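## Task

The rack front holds twelve drive blanks in three rows of four. Press every protruding blank fully home so it stops and latches, but leave the blank in the bottom row, rightmost as seen facing the rack, untouched. The rack is loose on the table. Tipping it beyond a slight amount fails the task, and it must finish in its original position. A blank that stays seated only because the robot is still holding it is not counted as done.

## Robot and tools

ROBOT AND FRAME. Two 6-joint arms, left_arm and right_arm, each ending in a two-finger gripper. All reported poses use one world frame: origin on the table surface midway between the arms, +z up, +x pointing out across the table, and left_arm sitting on the +y side. The arm names do not tell you which side of an image they appear on.

execute_actions. Argument "actions" is a list holding zero or one item; optional "pictures" (boolean) turns camera images on or off for that result (they come by default). An empty list just reports the current state. An item with "rows" (1 to 15 rows) and "steps" (at most 15, default 15) is a motion; each step lasts 1/30 s, one row per step, and the final row repeats if rows run out. An item with only "steps" (up to 300) is a wait, measured from the previous result, with your reply time included. A refused call moves nothing.

ROW LAYOUT. Each row is a single list of 18 numbers, each within [-1, 1], always covering both arms: first left_arm's 9 values, then right_arm's 9. Per arm: six joint values in the order waist, shoulder, elbow, forearm roll, wrist pitch, wrist roll, followed by gripper position, force_limit, speed.

JOINT VALUES are scaled offsets, not absolute angles. They are measured from the joint angles printed in the latest result that lists them (before any such result in a scene, and for later calls within one reply, from the angles at the moment the action begins). They are not relative to the preceding row. Scale: 1.0 equals 1.983 rad for waist and shoulder, 2.38 rad for elbow, 2.975 rad for forearm roll, wrist pitch and wrist roll. Sending all zeros is not a hold: it drives the arm back to that reference pose. Joint ranges (rad): waist -3.491 to 3.491, shoulder -3.140 to 3.140, elbow -1.187 to 4.328, forearm roll -3.316 to 3.316, wrist pitch -3.140 to 3.140, wrist roll -3.927 to 3.927. Asking for more than 0.010 rad beyond a range end gets the call refused; true ends may differ by up to 0.010 rad, and targets past them are clipped, with a "joint sent to its limit" line (possibly referring to an earlier action). Missing that line does not prove there is room left.

GRIPPER VALUES are absolute commands. position: +1 fully open (140 mm), about -0.8 pads touching, -1 close until blocked. force_limit: about 14 N at -1, 60 N at 0, 107 N at +1 (for parts up to 40 mm wide). speed: about 30 mm/s at -1, 140 at 0, 250 at +1. To leave a gripper alone, resend its previous three values; a 0 is a real command.

MOTION LIMITS. Joint target speed is capped at 2.62 (waist, shoulder), 3.14 (elbow), 3.93 (wrist joints) rad/s, with 0.5 s to accelerate; an arm's joints are slowed together. Targets may lead measured angles by at most 0.805 (waist, shoulder), 0.966 (elbow), 1.21 (wrist joints) rad, and are scaled back if the gripper would be sent more than 70 mm from where it is. Large moves therefore take several calls. Between calls the arms keep heading for the last row sent until they settle or a step is HELD.

RESULTS. The state line gives, per arm, end_effector_position (metres) and end_effector_quat_wxyz in the world frame; positions get less accurate at long reach. The gripper's +z is the finger direction, its y axis the closing direction; the reported point is between the closed pads, fingertips reaching about 33 mm past it when closed and 9 mm when open, and closing pushes the tips about 24 mm outward. object_status: 0 moving, 1 blocked while opening, 2 blocked while closing (a grip), 3 reached target or pads met. position_measured is in counts (3 open, 230 closed). Joint positions and Joint velocities lines give one block per arm in column order (rad, rad/s). "joint command not followed" means a clearance check altered joint targets; HELD marks steps where your row was partly or wholly not sent.

FAULTS. A joint torque reaching its load limit (waist, shoulder, elbow 139 N m; wrist joints 34.8 N m) or an external force of 150 N on the arm, tool or load stops that arm for 10 s and drops the rest of the call. MOTOR HOT warns of overheating; an OVER-TEMPERATURE FAULT brakes the arm until it cools.

zoom_image: "camera" (one of cam_head_left, cam_head_right, cam_high, cam_low, cam_left_wrist, cam_right_wrist) and "region" [x0, y0, x1, y1] in pixels of that camera's latest image, origin top-left, no larger than 504 by 504. All cameras are 504x504. Calibration (K, D, T_world_to_cam) is supplied but only approximate; wrist camera poses follow the arm joints.

Replying without any tool call ends all remaining work.

CAUTIONS. Push blanks with gentle, controlled presses; the rack is free-standing, so hard shoves can slide or tip it, and it must stay where it began. Do not press the excluded blank. Make sure each blank stays latched after the gripper withdraws. Keep the arms from striking each other, avoid slams, and never knock anything off the table.

Each tool is called after ">>>" by a JSON object that holds its "fn" and its "kwargs", one argument or row to a line.

## Session

>>> {"fn": "execute_actions", "kwargs": {
  "actions": []
}}

Scene clock: 0.00 s of 4500.00 s.
left_arm: end_effector_position=(+0.0313, +0.2943, +0.3590) position_measured=3 object_status=3 end_effector_quat_wxyz=(-0.022, +0.947, +0.317, +0.037) | right_arm: end_effector_position=(+0.3697, -0.7060, +0.2226) position_measured=3 object_status=3 end_effector_quat_wxyz=(+0.013, +0.980, -0.193, +0.050)
Joint positions: left_arm=[-0.891 -0.647 -0.129 -0.097 -2.106  3.108] | right_arm=[-0.34   0.094  0.058 -0.004 -1.432  1.666]
Joint velocities: left_arm=[-0.001 -0.001  0.    -0.001  0.001  0.   ] | right_arm=[-0.001 -0.    -0.     0.    -0.    -0.   ]

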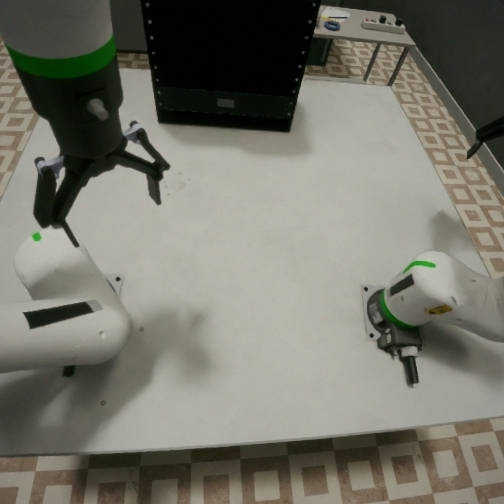

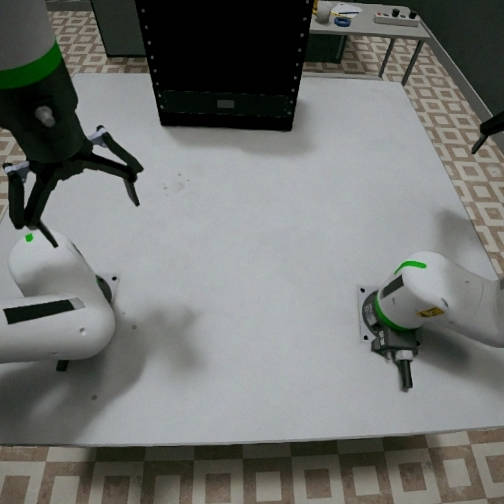

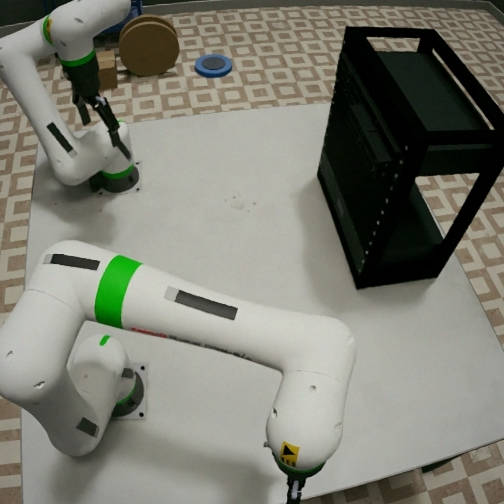

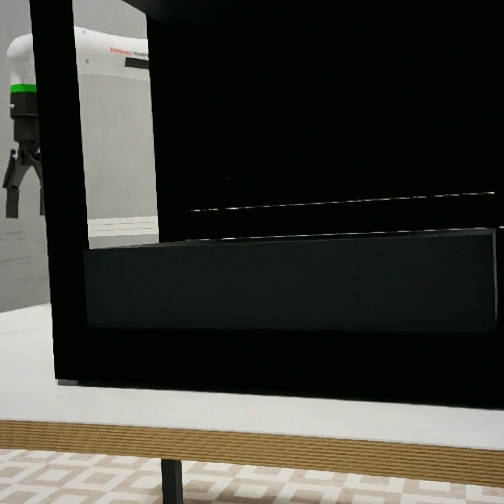

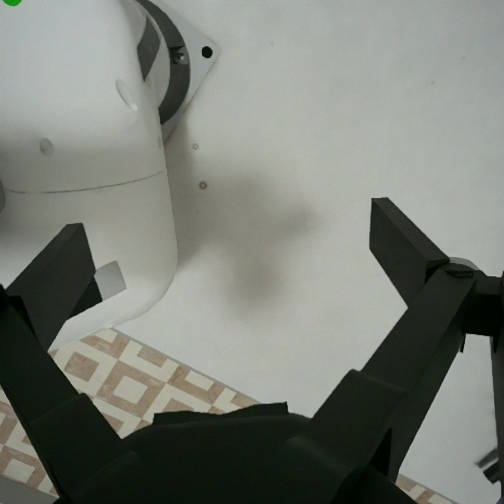

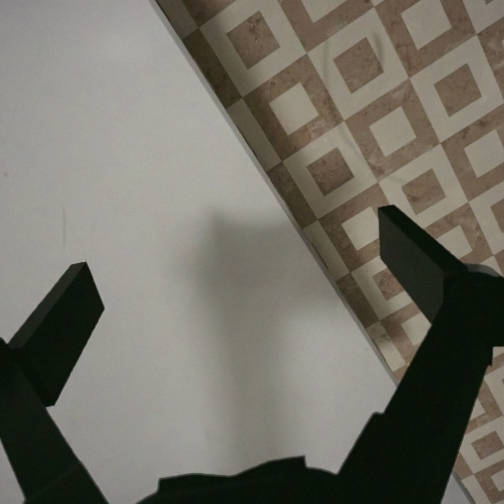

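>>> {"fn": "zoom_image", "kwargs": {
  "camera": "cam_high",
  "region": [310,20,504,300]
}}

>>> {"fn": "zoom_image", "kwargs": {
  "camera": "cam_high",
  "region": [330,70,420,190]
}}

Region (310, 20, 504, 300) of cam_high's 504x504 image, scaled by 1.800, with more detail than that image has; it fills the left 349 columns of this view, and the rest is white.

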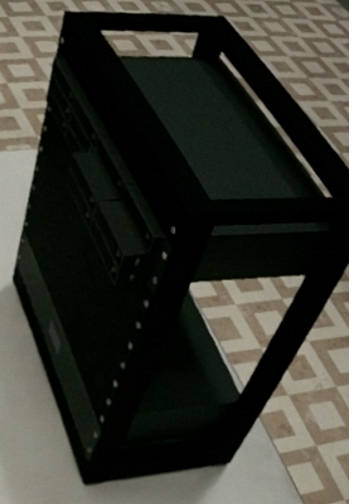

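Region (330, 70, 420, 190) of cam_high's 504x504 image, scaled by 4.200, with more detail than that image has; it fills the left 378 columns of this view, and the rest is white.

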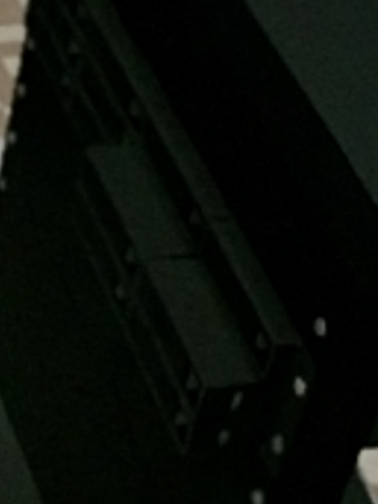

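>>> {"fn": "execute_actions", "kwargs": {
  "actions": [
    {"rows":[[0,0,0,0,0,0,1,0,0,0,-0.209,-0.183,0.3,0.462,-0.33,-1,0,0]]}
  ],
  "pictures": false
}}

>>> {"fn": "execute_actions", "kwargs": {
  "actions": [
    {"steps":40}
  ],
  "pictures": false
}}

>>> {"fn": "execute_actions", "kwargs": {
  "actions": [
    {"rows":[[0,0,0,0,0,0,1,0,0,0.323,0,0,0.757,0,-0.758,-1,0,0]]}
  ],
  "pictures": false
}}

>>> {"fn": "execute_actions", "kwargs": {
  "actions": [
    {"steps":60}
  ]
}}

Scene clock: 30.07 s of 4500.00 s.
left_arm: end_effector_position=(+0.0313, +0.2943, +0.3590) position_measured=3 object_status=3 end_effector_quat_wxyz=(-0.022, +0.947, +0.317, +0.037) | right_arm: end_effector_position=(+0.4144, -0.8242, +0.3255) position_measured=104 object_status=0 end_effector_quat_wxyz=(+0.176, +0.905, -0.294, +0.251)
Joint positions: left_arm=[-0.891 -0.647 -0.129 -0.097 -2.106  3.108] | right_arm=[-0.34  -0.05  -0.093  0.305 -0.973  1.326]
Joint velocities: left_arm=[ 0.001  0.    -0.     0.    -0.    -0.   ] | right_arm=[ 0.    -0.34  -0.358  0.725  1.141 -0.8  ]
Steps of this call (steps 1 to 90: nothing new was sent; then 26.57 s passed at rest; steps 91 to 105: all 15 steps of this action). Readings (joint positions | what the end effector reports):
91: left_arm=[-0.891 -0.647 -0.129 -0.097 -2.106 3.108] | right_arm=[-0.340 0.094 0.058 -0.004 -1.432 1.666] | left_arm position_measured=3 object_status=3 | right_arm position_measured=3 object_status=0
92: left_arm=[-0.891 -0.647 -0.129 -0.097 -2.106 3.108] | right_arm=[-0.340 0.093 0.057 -0.002 -1.429 1.664] | left_arm position_measured=3 object_status=3 | right_arm position_measured=5 object_status=0
94: left_arm=[-0.891 -0.647 -0.129 -0.097 -2.106 3.108] | right_arm=[-0.340 0.082 0.045 0.022 -1.398 1.638] | left_arm position_measured=3 object_status=3 | right_arm position_measured=20 object_status=0
98: left_arm=[-0.891 -0.647 -0.129 -0.097 -2.106 3.108] | right_arm=[-0.340 0.032 -0.007 0.129 -1.249 1.521] | left_arm position_measured=3 object_status=3 | right_arm position_measured=51 object_status=0
105: the state above

Scene clock: 31.40 s of 4500.00 s.
left_arm: end_effector_position=(+0.0313, +0.2943, +0.3590) position_measured=3 object_status=3 end_effector_quat_wxyz=(-0.022, +0.947, +0.317, +0.037) | right_arm: end_effector_position=(+0.5219, -0.7512, +0.6170) position_measured=233 object_status=3 end_effector_quat_wxyz=(+0.178, +0.714, -0.191, +0.649)
Joint positions: left_arm=[-0.891 -0.647 -0.129 -0.097 -2.106  3.108] | right_arm=[-0.34  -0.321 -0.378  0.889 -0.058  0.684]
Joint velocities: left_arm=[-0.001  0.001  0.    -0.     0.    -0.   ] | right_arm=[ 0.     0.    -0.     0.001  0.001  0.   ]
Steps of this call (steps 1 to 40: the robot went on to your last target). Readings (joint positions | what the end effector reports):
1: left_arm=[-0.891 -0.647 -0.129 -0.097 -2.106 3.108] | right_arm=[-0.340 -0.061 -0.105 0.330 -0.934 1.299] | left_arm position_measured=3 object_status=3 | right_arm position_measured=111 object_status=0
2: left_arm=[-0.891 -0.647 -0.129 -0.097 -2.106 3.108] | right_arm=[-0.340 -0.073 -0.117 0.355 -0.896 1.272] | left_arm position_measured=3 object_status=3 | right_arm position_measured=119 object_status=0
4: left_arm=[-0.891 -0.647 -0.129 -0.097 -2.106 3.108] | right_arm=[-0.340 -0.095 -0.141 0.404 -0.819 1.218] | left_arm position_measured=3 object_status=3 | right_arm position_measured=134 object_status=0
8: left_arm=[-0.891 -0.647 -0.129 -0.097 -2.106 3.108] | right_arm=[-0.340 -0.141 -0.188 0.501 -0.667 1.111] | left_arm position_measured=3 object_status=3 | right_arm position_measured=164 object_status=0
40: the state above

Scene clock: 31.90 s of 4500.00 s.
left_arm: end_effector_position=(+0.0313, +0.2943, +0.3590) position_measured=3 object_status=3 end_effector_quat_wxyz=(-0.022, +0.947, +0.317, +0.037) | right_arm: end_effector_position=(+0.6017, -0.5995, +0.6488) position_measured=233 object_status=3 end_effector_quat_wxyz=(+0.119, +0.722, -0.124, +0.670)
Joint positions: left_arm=[-0.891 -0.647 -0.129 -0.097 -2.106  3.108] | right_arm=[-0.146 -0.321 -0.378  1.3   -0.058  0.273]
Joint velocities: left_arm=[ 0.    -0.    -0.001 -0.    -0.001 -0.   ] | right_arm=[ 0.425 -0.     0.     1.069  0.002 -1.072]
Steps of this call (steps 1 to 15: all 15 steps of this action). Readings (joint positions | what the end effector reports):
1: left_arm=[-0.891 -0.647 -0.129 -0.097 -2.106 3.108] | right_arm=[-0.340 -0.321 -0.378 0.889 -0.058 0.684] | left_arm position_measured=3 object_status=3 | right_arm position_measured=233 object_status=3
2: left_arm=[-0.891 -0.647 -0.129 -0.097 -2.106 3.108] | right_arm=[-0.338 -0.321 -0.378 0.892 -0.058 0.681] | left_arm position_measured=3 object_status=3 | right_arm position_measured=233 object_status=3
4: left_arm=[-0.891 -0.647 -0.129 -0.097 -2.106 3.108] | right_arm=[-0.321 -0.321 -0.378 0.923 -0.058 0.650] | left_arm position_measured=3 object_status=3 | right_arm position_measured=233 object_status=3
8: left_arm=[-0.891 -0.647 -0.129 -0.097 -2.106 3.108] | right_arm=[-0.253 -0.321 -0.378 1.055 -0.058 0.518] | left_arm position_measured=3 object_status=3 | right_arm position_measured=233 object_status=3
15: the state above

Scene clock: 33.90 s of 4500.00 s.
left_arm: end_effector_position=(+0.0313, +0.2943, +0.3590) position_measured=3 object_status=3 end_effector_quat_wxyz=(-0.022, +0.947, +0.317, +0.037) | right_arm: end_effector_position=(+0.6112, -0.1264, +0.5499) position_measured=233 object_status=3 end_effector_quat_wxyz=(-0.056, +0.705, +0.055, +0.705)
Joint positions: left_arm=[-0.891 -0.647 -0.129 -0.097 -2.106  3.108] | right_arm=[ 0.301 -0.321 -0.378  3.141 -0.058 -1.571]
Joint velocities: left_arm=[-0.001  0.     0.001  0.     0.001  0.   ] | right_arm=[-0.    -0.    -0.     0.001  0.     0.   ]
Steps of this call (steps 1 to 60: the robot went on to your last target). Readings (joint positions | what the end effector reports):
1: left_arm=[-0.891 -0.647 -0.129 -0.097 -2.106 3.108] | right_arm=[-0.132 -0.321 -0.378 1.337 -0.058 0.236] | left_arm position_measured=3 object_status=3 | right_arm position_measured=233 object_status=3
2: left_arm=[-0.891 -0.647 -0.129 -0.097 -2.106 3.108] | right_arm=[-0.118 -0.321 -0.378 1.374 -0.058 0.199] | left_arm position_measured=3 object_status=3 | right_arm position_measured=233 object_status=3
4: left_arm=[-0.891 -0.647 -0.129 -0.097 -2.106 3.108] | right_arm=[-0.091 -0.321 -0.378 1.450 -0.058 0.123] | left_arm position_measured=3 object_status=3 | right_arm position_measured=233 object_status=3
8: left_arm=[-0.891 -0.647 -0.129 -0.097 -2.106 3.108] | right_arm=[-0.040 -0.321 -0.378 1.607 -0.058 -0.034] | left_arm position_measured=3 object_status=3 | right_arm position_measured=233 object_status=3
60: the state above
All arms were judged still, so your last target was given up. Only a new action makes them travel on or press farther. Fingers that are still opening or closing keep moving.
camera_calibration (this result's frames):
cam_left_wrist: T_world_to_cam=[[0.532036, -0.846695, 0.00677193, 0.2167], [-0.790167, -0.49361, 0.363299, 0.038308], [-0.30426, -0.198639, -0.931648, 0.603307], [0, 0, 0, 1]] pos_world=[0.09854, 0.322228, 0.546685]
cam_right_wrist: T_world_to_cam=[[0.102979, -0.97752, -0.183986, -0.0880919], [-0.459552, 0.117289, -0.880372, 0.781942], [0.88216, 0.175211, -0.437143, -0.0878454], [0, 0, 0, 1]] pos_world=[0.445908, -0.162433, 0.633791]

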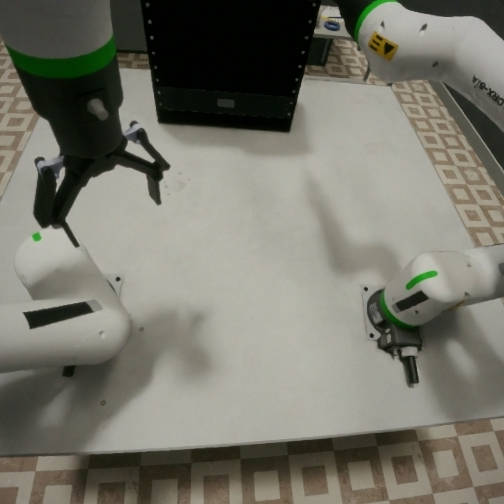

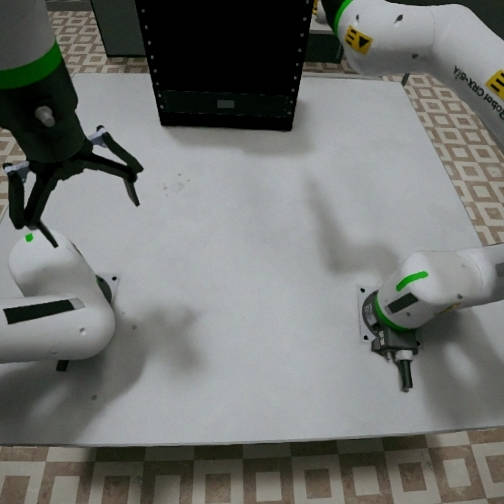

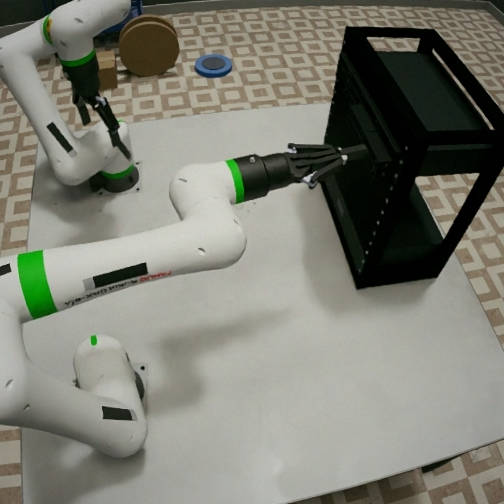

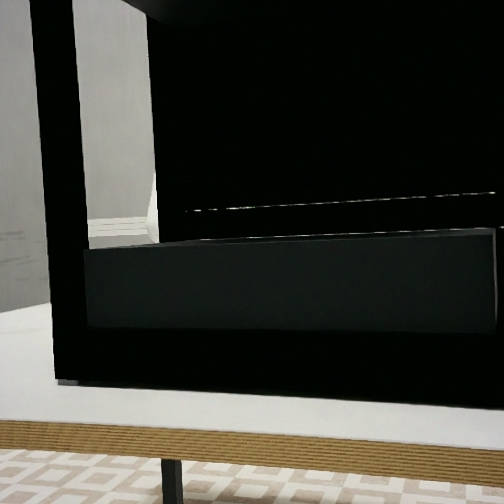

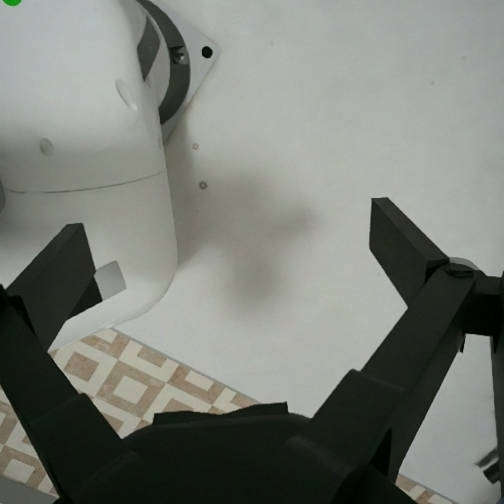

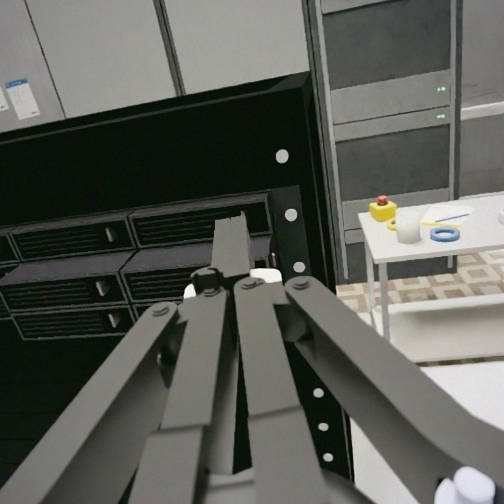

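>>> {"fn": "execute_actions", "kwargs": {
  "actions": [
    {"rows":[[0.424,0.39,0.407,0.033,0.311,-0.517,-1,0,0,0,0,0,0,0,0,-1,0,0]]}
  ],
  "pictures": false
}}

>>> {"fn": "execute_actions", "kwargs": {
  "actions": [
    {"steps":75}
  ]
}}

Scene clock: 58.83 s of 4500.00 s.
left_arm: end_effector_position=(+0.1797, +0.1875, +0.4348) position_measured=104 object_status=0 end_effector_quat_wxyz=(+0.091, +0.960, +0.244, +0.103) | right_arm: end_effector_position=(+0.6112, -0.1264, +0.5500) position_measured=233 object_status=3 end_effector_quat_wxyz=(-0.056, +0.705, +0.055, +0.705)
Joint positions: left_arm=[-0.678 -0.45   0.119 -0.072 -1.87   2.766] | right_arm=[ 0.301 -0.321 -0.378  3.141 -0.058 -1.571]
Joint velocities: left_arm=[ 0.476  0.436  0.544  0.055  0.517 -0.867] | right_arm=[-0.    -0.     0.     0.001 -0.    -0.   ]
Steps of this call (steps 1 to 90: nothing new was sent; then 21.43 s passed at rest; steps 91 to 105: all 15 steps of this action). Readings (joint positions | what the end effector reports):
91: left_arm=[-0.891 -0.647 -0.129 -0.097 -2.106 3.108] | right_arm=[0.301 -0.321 -0.378 3.141 -0.058 -1.571] | left_arm position_measured=3 object_status=0 | right_arm position_measured=233 object_status=3
92: left_arm=[-0.888 -0.645 -0.126 -0.097 -2.104 3.105] | right_arm=[0.301 -0.321 -0.378 3.141 -0.058 -1.571] | left_arm position_measured=5 object_status=0 | right_arm position_measured=233 object_status=3
94: left_arm=[-0.868 -0.625 -0.101 -0.094 -2.080 3.073] | right_arm=[0.301 -0.321 -0.378 3.141 -0.058 -1.571] | left_arm position_measured=20 object_status=0 | right_arm position_measured=233 object_status=3
98: left_arm=[-0.794 -0.557 -0.016 -0.085 -1.998 2.963] | right_arm=[0.301 -0.321 -0.378 3.141 -0.058 -1.571] | left_arm position_measured=51 object_status=0 | right_arm position_measured=233 object_status=3
105: the state above

Scene clock: 61.33 s of 4500.00 s.
left_arm: end_effector_position=(+0.7164, +0.2559, +0.7126) position_measured=233 object_status=3 end_effector_quat_wxyz=(+0.027, +0.851, -0.043, +0.523) | right_arm: end_effector_position=(+0.6112, -0.1264, +0.5500) position_measured=233 object_status=3 end_effector_quat_wxyz=(-0.056, +0.705, +0.055, +0.705)
Joint positions: left_arm=[-0.05   0.126  0.84   0.002 -1.181  1.57 ] | right_arm=[ 0.301 -0.321 -0.378  3.141 -0.058 -1.571]
Joint velocities: left_arm=[ 0.001 -0.001  0.     0.    -0.     0.   ] | right_arm=[-0.     0.    -0.    -0.    -0.001  0.   ]
Steps of this call (steps 1 to 60: the robot went on to your last target; steps 61 to 75: nothing new was sent). Readings (joint positions | what the end effector reports):
1: left_arm=[-0.662 -0.435 0.137 -0.070 -1.852 2.736] | right_arm=[0.301 -0.321 -0.378 3.141 -0.058 -1.571] | left_arm position_measured=111 object_status=0 | right_arm position_measured=233 object_status=3
2: left_arm=[-0.646 -0.420 0.155 -0.068 -1.835 2.706] | right_arm=[0.301 -0.321 -0.378 3.141 -0.058 -1.571] | left_arm position_measured=119 object_status=0 | right_arm position_measured=233 object_status=3
4: left_arm=[-0.614 -0.392 0.191 -0.064 -1.800 2.646] | right_arm=[0.301 -0.321 -0.378 3.141 -0.058 -1.571] | left_arm position_measured=134 object_status=0 | right_arm position_measured=233 object_status=3
8: left_arm=[-0.552 -0.334 0.263 -0.057 -1.732 2.527] | right_arm=[0.301 -0.321 -0.378 3.141 -0.058 -1.571] | left_arm position_measured=164 object_status=0 | right_arm position_measured=233 object_status=3
75: the state above
All arms were judged still, so your last target was given up. Only a new action makes them travel on or press farther. Fingers that are still opening or closing keep moving.
camera_calibration (this result's frames):
cam_left_wrist: T_world_to_cam=[[-0.165326, -0.98445, -0.0593681, 0.39934], [-0.781188, 0.16746, -0.601417, 0.94404], [0.602007, -0.0530523, -0.796726, 0.350949], [0, 0, 0, 1]] pos_world=[0.59222, 0.25366, 0.871081]
cam_right_wrist: T_world_to_cam=[[0.102986, -0.977518, -0.183988, -0.0880892], [-0.459517, 0.117294, -0.88039, 0.781959], [0.882178, 0.175214, -0.437107, -0.0878633], [0, 0, 0, 1]] pos_world=[0.445906, -0.162433, 0.633816]

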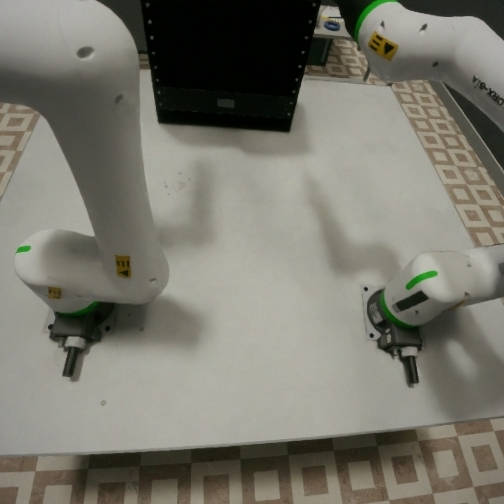

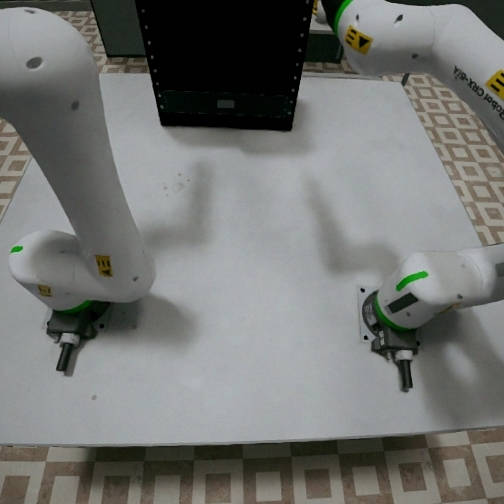

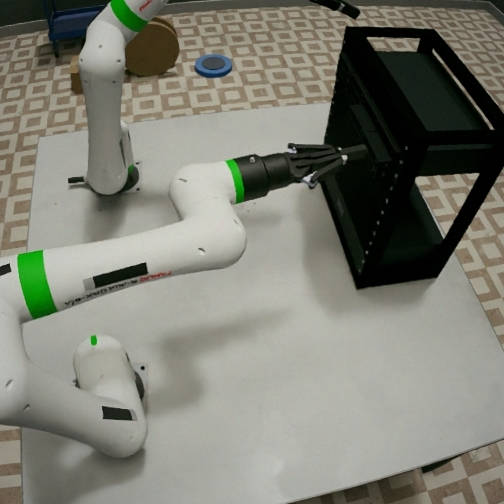

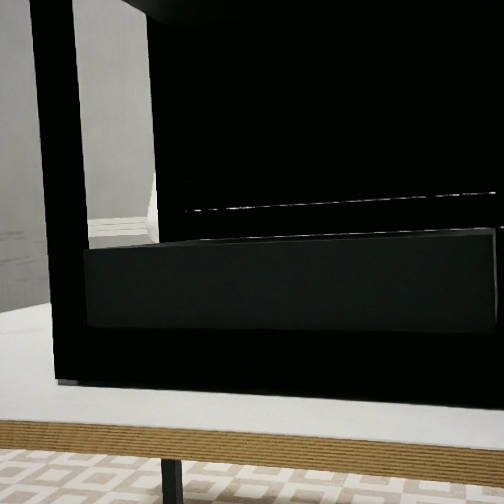

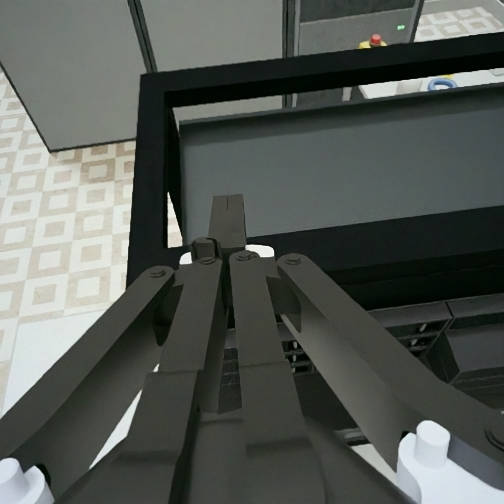

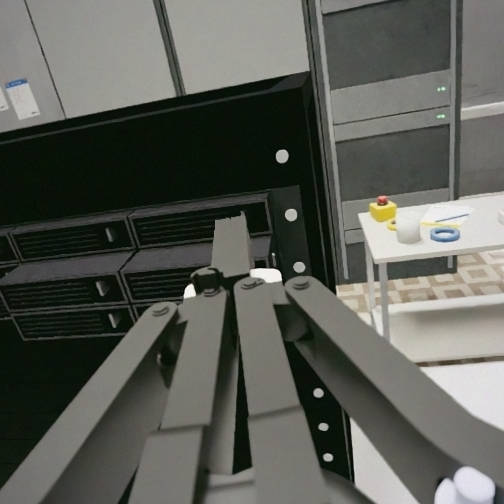

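>>> {"fn": "execute_actions", "kwargs": {
  "actions": [
    {"rows":[[-0.04,0.141,0.122,0,-0.044,0,-1,0,0,0.097,0.125,0.038,0,-0.052,0,-1,0,0]]}
  ],
  "pictures": false
}}

>>> {"fn": "execute_actions", "kwargs": {
  "actions": [
    {"steps":25}
  ]
}}

>>> {"fn": "zoom_image", "kwargs": {
  "camera": "cam_high",
  "region": [280,0,460,180]
}}

Scene clock: 71.43 s of 4500.00 s.
left_arm: end_effector_position=(+0.7826, +0.1880, +0.6493) position_measured=233 object_status=3 end_effector_quat_wxyz=(+0.043, +0.878, -0.079, +0.470) | right_arm: end_effector_position=(+0.6402, +0.0177, +0.5026) position_measured=233 object_status=3 end_effector_quat_wxyz=(-0.122, +0.697, +0.122, +0.696)
Joint positions: left_arm=[-0.128  0.404  1.128  0.002 -1.311  1.57 ] | right_arm=[ 0.49  -0.077 -0.289  3.141 -0.21  -1.571]
Joint velocities: left_arm=[-0.033  0.111  0.119  0.    -0.051 -0.   ] | right_arm=[ 0.134  0.174  0.064  0.    -0.11  -0.   ]
Steps of this call (steps 1 to 90: nothing new was sent; then 6.60 s passed at rest; steps 91 to 105: all 15 steps of this action). Readings (joint positions | what the end effector reports):
91: left_arm=[-0.050 0.126 0.840 0.002 -1.181 1.570] | right_arm=[0.301 -0.321 -0.378 3.141 -0.058 -1.571] | left_arm position_measured=233 object_status=3 | right_arm position_measured=233 object_status=3
92: left_arm=[-0.050 0.128 0.842 0.002 -1.182 1.570] | right_arm=[0.303 -0.319 -0.378 3.141 -0.059 -1.571] | left_arm position_measured=233 object_status=3 | right_arm position_measured=233 object_status=3
94: left_arm=[-0.056 0.149 0.864 0.002 -1.192 1.570] | right_arm=[0.319 -0.298 -0.370 3.141 -0.072 -1.571] | left_arm position_measured=233 object_status=3 | right_arm position_measured=233 object_status=3
98: left_arm=[-0.086 0.256 0.975 0.002 -1.242 1.570] | right_arm=[0.390 -0.206 -0.336 3.141 -0.129 -1.571] | left_arm position_measured=233 object_status=3 | right_arm position_measured=233 object_status=3
105: the state above

Scene clock: 72.27 s of 4500.00 s.
left_arm: end_effector_position=(+0.7828, +0.1875, +0.6491) position_measured=233 object_status=3 end_effector_quat_wxyz=(+0.043, +0.878, -0.079, +0.470) | right_arm: end_effector_position=(+0.6403, +0.0203, +0.5018) position_measured=233 object_status=3 end_effector_quat_wxyz=(-0.123, +0.697, +0.123, +0.696)
Joint positions: left_arm=[-0.129  0.406  1.13   0.002 -1.312  1.57 ] | right_arm=[ 0.493 -0.073 -0.287  3.141 -0.213 -1.571]
Joint velocities: left_arm=[ 0.001 -0.    -0.001  0.     0.001 -0.   ] | right_arm=[ 0.     0.     0.    -0.     0.001 -0.   ]
Steps of this call (steps 1 to 15: the robot went on to your last target; steps 16 to 25: nothing new was sent). Readings (joint positions | what the end effector reports):
1: left_arm=[-0.129 0.406 1.130 0.002 -1.312 1.570] | right_arm=[0.493 -0.074 -0.288 3.141 -0.212 -1.571] | left_arm position_measured=233 object_status=3 | right_arm position_measured=233 object_status=3
2: left_arm=[-0.129 0.406 1.130 0.002 -1.312 1.570] | right_arm=[0.493 -0.073 -0.287 3.141 -0.213 -1.571] | left_arm position_measured=233 object_status=3 | right_arm position_measured=233 object_status=3
4: left_arm=[-0.129 0.406 1.130 0.002 -1.312 1.570] | right_arm=[0.493 -0.073 -0.287 3.141 -0.213 -1.571] | left_arm position_measured=233 object_status=3 | right_arm position_measured=233 object_status=3
8: left_arm=[-0.129 0.406 1.130 0.002 -1.312 1.570] | right_arm=[0.493 -0.073 -0.287 3.141 -0.213 -1.571] | left_arm position_measured=233 object_status=3 | right_arm position_measured=233 object_status=3
25: the state above
All arms were judged still, so your last target was given up. Only a new action makes them travel on or press farther. Fingers that are still opening or closing keep moving.
camera_calibration (this result's frames):
cam_left_wrist: T_world_to_cam=[[-0.249506, -0.967028, -0.0510349, 0.396443], [-0.830727, 0.240826, -0.501892, 0.929561], [0.497634, -0.0828287, -0.863424, 0.387267], [0, 0, 0, 1]] pos_world=[0.678409, 0.191586, 0.821147]
cam_right_wrist: T_world_to_cam=[[0.287415, -0.940002, -0.183816, -0.0754964], [-0.47575, 0.0264579, -0.879183, 0.747339], [0.831297, 0.340141, -0.439602, -0.129839], [0, 0, 0, 1]] pos_world=[0.48518, -0.0465762, 0.586092]

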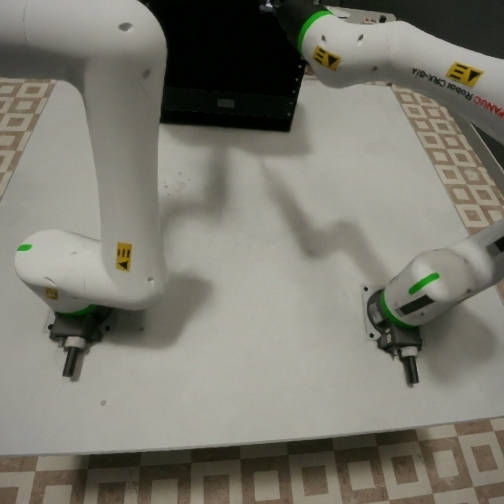

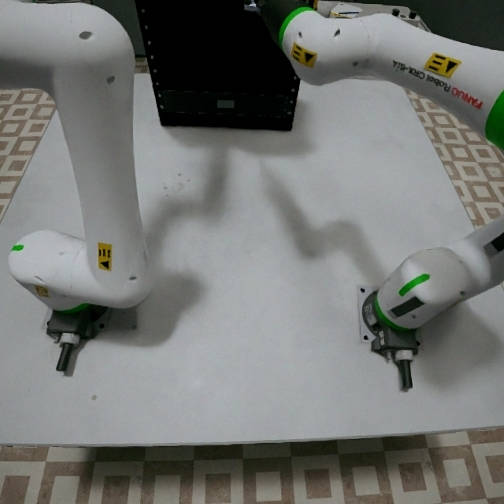

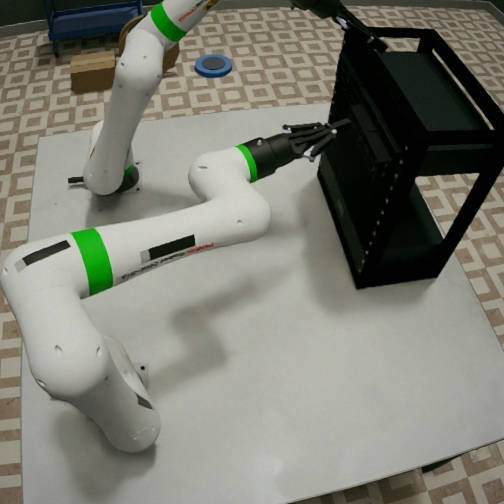

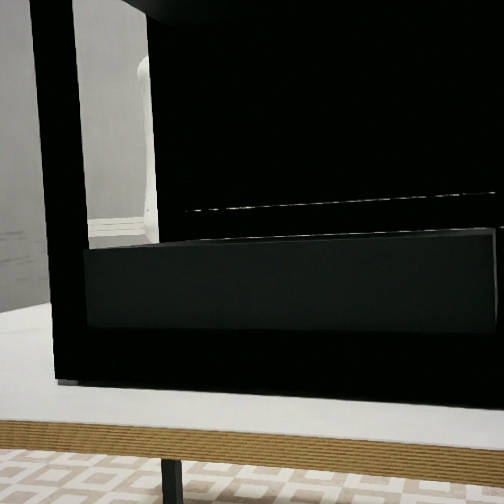

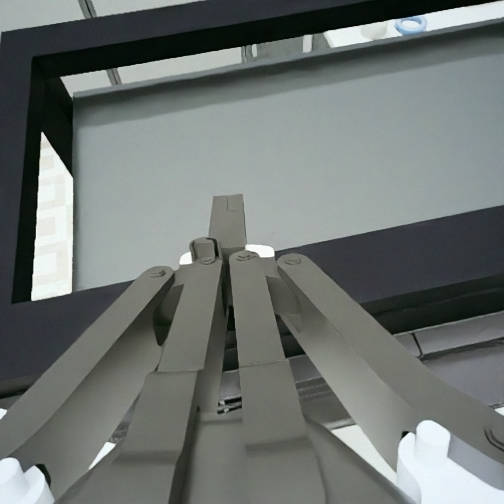

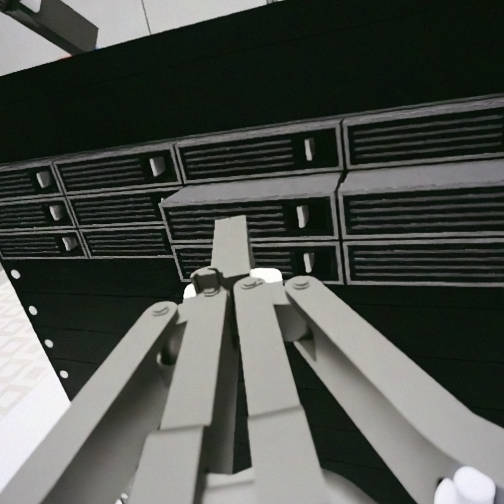

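Region (280, 0, 460, 180) of cam_high's 504x504 image, scaled by 2.800, with more detail than that image has.

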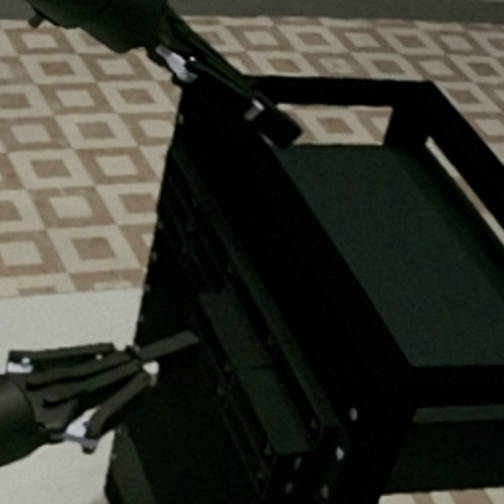

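>>> {"fn": "execute_actions", "kwargs": {
  "actions": [
    {"rows":[[0,0.014,0,0,0,0,-1,0,0,0,0.02,0.016,0,-0.001,0.528,-1,0,0]]}
  ],
  "pictures": false
}}

>>> {"fn": "execute_actions", "kwargs": {
  "actions": [
    {"steps":20}
  ],
  "pictures": false
}}

>>> {"fn": "execute_actions", "kwargs": {
  "actions": [
    {"rows":[[0,0.004,0,0,0,0,-1,0,0,0,0.017,0.014,0,0,0,-1,0,0]]}
  ]
}}

Scene clock: 80.53 s of 4500.00 s.
left_arm: end_effector_position=(+0.7950, +0.1853, +0.6278) position_measured=233 object_status=3 end_effector_quat_wxyz=(+0.042, +0.884, -0.080, +0.458) | right_arm: end_effector_position=(+0.6497, +0.0237, +0.5023) position_measured=233 object_status=3 end_effector_quat_wxyz=(+0.167, +0.589, +0.392, +0.687)
Joint positions: left_arm=[-0.129  0.433  1.13   0.002 -1.312  1.57 ] | right_arm=[ 0.493 -0.048 -0.264  3.141 -0.214 -0.744]
Joint velocities: left_arm=[ 0.001  0.001 -0.002 -0.    -0.001 -0.   ] | right_arm=[ 0.     0.073  0.07  -0.001 -0.005  3.333]
Steps of this call (steps 1 to 90: nothing new was sent; then 4.77 s passed at rest; steps 91 to 105: all 15 steps of this action). Readings (joint positions | what the end effector reports):
91: left_arm=[-0.129 0.406 1.130 0.002 -1.312 1.570] | right_arm=[0.493 -0.073 -0.287 3.141 -0.213 -1.571] | left_arm position_measured=233 object_status=3 | right_arm position_measured=233 object_status=3
92: left_arm=[-0.129 0.408 1.130 0.002 -1.312 1.570] | right_arm=[0.493 -0.073 -0.287 3.141 -0.213 -1.568] | left_arm position_measured=233 object_status=3 | right_arm position_measured=233 object_status=3
94: left_arm=[-0.129 0.425 1.130 0.002 -1.312 1.570] | right_arm=[0.493 -0.072 -0.286 3.141 -0.213 -1.537] | left_arm position_measured=233 object_status=3 | right_arm position_measured=233 object_status=3
98: left_arm=[-0.129 0.433 1.131 0.002 -1.311 1.570] | right_arm=[0.493 -0.066 -0.281 3.141 -0.213 -1.369] | left_arm position_measured=233 object_status=3 | right_arm position_measured=233 object_status=3
105: the state above

Scene clock: 81.20 s of 4500.00 s.
left_arm: end_effector_position=(+0.7952, +0.1853, +0.6272) position_measured=233 object_status=3 end_effector_quat_wxyz=(+0.042, +0.884, -0.080, +0.458) | right_arm: end_effector_position=(+0.6555, +0.0258, +0.5025) position_measured=233 object_status=3 end_effector_quat_wxyz=(+0.405, +0.406, +0.579, +0.579)
Joint positions: left_arm=[-0.129  0.434  1.13   0.002 -1.312  1.57 ] | right_arm=[ 0.493 -0.033 -0.249  3.141 -0.216 -0.   ]
Joint velocities: left_arm=[-0.     0.     0.     0.     0.002 -0.   ] | right_arm=[ 0.001  0.     0.     0.001  0.    -0.   ]
Steps of this call (steps 1 to 20: the robot went on to your last target). Readings (joint positions | what the end effector reports):
1: left_arm=[-0.129 0.433 1.130 0.002 -1.312 1.570] | right_arm=[0.493 -0.046 -0.262 3.141 -0.215 -0.635] | left_arm position_measured=233 object_status=3 | right_arm position_measured=233 object_status=3
2: left_arm=[-0.129 0.433 1.130 0.002 -1.312 1.570] | right_arm=[0.493 -0.044 -0.260 3.141 -0.215 -0.535] | left_arm position_measured=233 object_status=3 | right_arm position_measured=233 object_status=3
4: left_arm=[-0.129 0.433 1.130 0.002 -1.312 1.570] | right_arm=[0.493 -0.040 -0.256 3.141 -0.215 -0.359] | left_arm position_measured=233 object_status=3 | right_arm position_measured=233 object_status=3
8: left_arm=[-0.129 0.433 1.130 0.002 -1.312 1.570] | right_arm=[0.493 -0.035 -0.251 3.141 -0.215 -0.113] | left_arm position_measured=233 object_status=3 | right_arm position_measured=233 object_status=3
20: the state above

Scene clock: 91.33 s of 4500.00 s.
left_arm: end_effector_position=(+0.7977, +0.1848, +0.6267) position_measured=233 object_status=3 end_effector_quat_wxyz=(+0.042, +0.884, -0.080, +0.459) | right_arm: end_effector_position=(+0.6684, +0.0305, +0.5024) position_measured=233 object_status=3 end_effector_quat_wxyz=(+0.405, +0.406, +0.579, +0.579)
Joint positions: left_arm=[-0.129  0.437  1.132  0.002 -1.307  1.57 ] | right_arm=[ 0.493  0.001 -0.216  3.141 -0.216 -0.   ]
Joint velocities: left_arm=[ 0.001 -0.001 -0.001 -0.     0.001 -0.   ] | right_arm=[ 0.     0.    -0.    -0.001 -0.    -0.   ]
TORQUE FAULT: the external load on joint 5 (wrist pitch) of the left arm reached its load limit, and that arm stopped for 10 seconds. A torque fault stops only its own arm. That arm's remaining commands of this call were not run. That arm holds where it stopped, with its grip as last carried out, and accepts commands again: back off and push less far. That arm stops again, at the same cost, whenever a joint's load reaches its limit.
The stop of the left arm began at step 4 of this call (marked STOPPED below). From that step on that arm followed nothing that you had sent. 12 of its steps, steps kept back included, did not run and will not run. Nothing is kept back now, and the robot has no last target.
Steps of this call (steps 1 to 15: all 15 steps of this action; steps 16 to 304: the stop continued). Readings (joint positions | what the end effector reports):
1: left_arm=[-0.129 0.434 1.130 0.002 -1.312 1.570] | right_arm=[0.493 -0.033 -0.249 3.141 -0.216 -0.000] | left_arm position_measured=233 object_status=3 | right_arm position_measured=233 object_status=3
2: left_arm=[-0.129 0.435 1.130 0.002 -1.312 1.570] | right_arm=[0.493 -0.031 -0.247 3.141 -0.216 -0.000] | left_arm position_measured=233 object_status=3 | right_arm position_measured=233 object_status=3
4: left_arm=[-0.129 0.438 1.131 0.002 -1.307 1.570] | right_arm=[0.493 -0.012 -0.229 3.141 -0.216 -0.000] | left_arm position_measured=233 object_status=3 | right_arm position_measured=233 object_status=3 STOPPED (the left arm)
8: left_arm=[-0.129 0.437 1.132 0.002 -1.307 1.570] | right_arm=[0.493 0.000 -0.216 3.141 -0.216 -0.000] | left_arm position_measured=233 object_status=3 | right_arm position_measured=233 object_status=3
304: the state above
camera_calibration (this result's frames):
cam_left_wrist: T_world_to_cam=[[-0.25087, -0.966787, -0.0488515, 0.396053], [-0.842673, 0.242943, -0.4805, 0.927172], [0.476409, -0.0793772, -0.875633, 0.384276], [0, 0, 0, 1]] pos_world=[0.697589, 0.188151, 0.801338]
cam_right_wrist: T_world_to_cam=[[0.0158921, -0.189956, 0.981664, -0.500739], [-0.109413, -0.976223, -0.187131, 0.198992], [0.993869, -0.104433, -0.0362979, -0.454111], [0, 0, 0, 1]] pos_world=[0.481057, 0.0517176, 0.512312]

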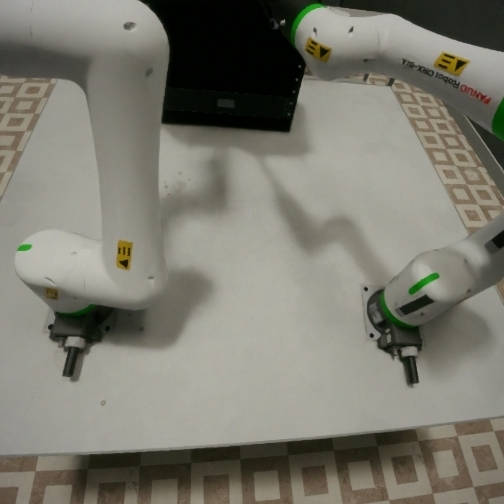

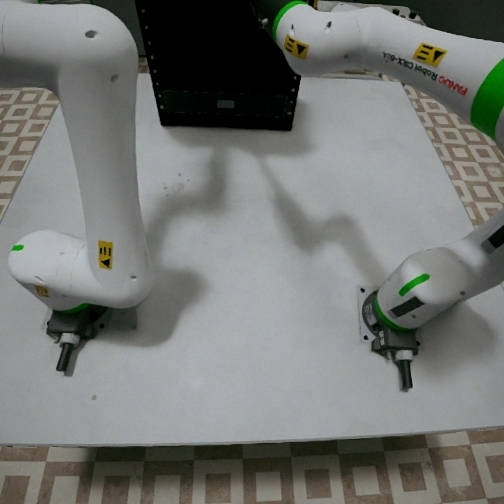

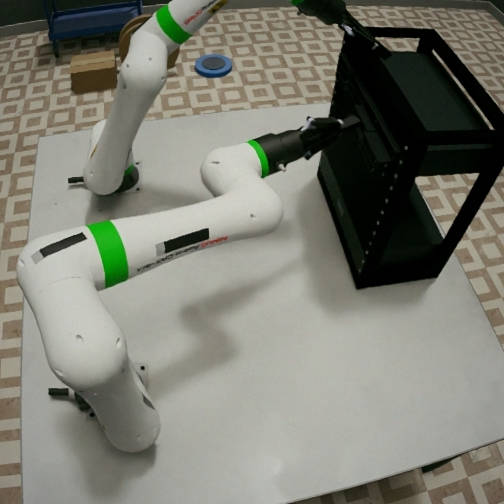

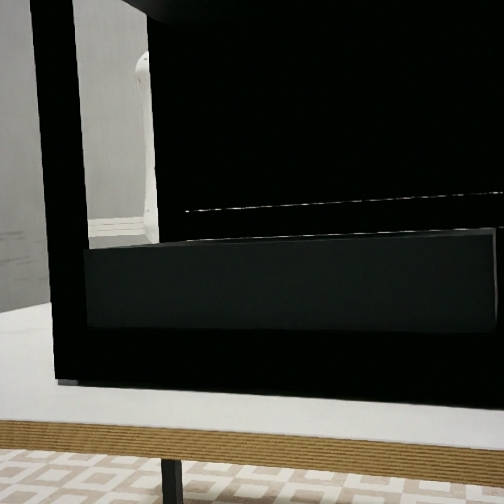

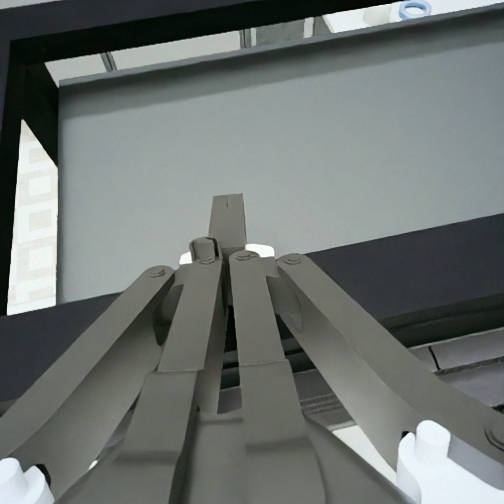

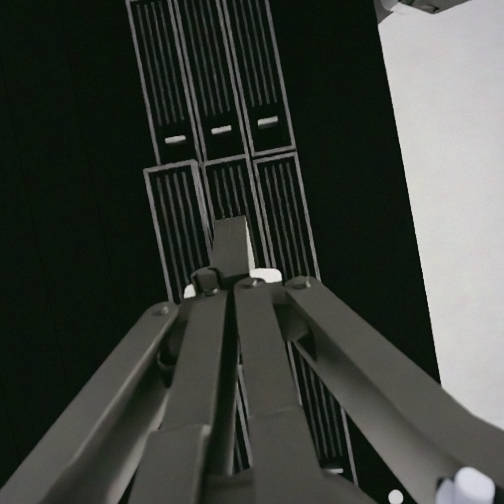

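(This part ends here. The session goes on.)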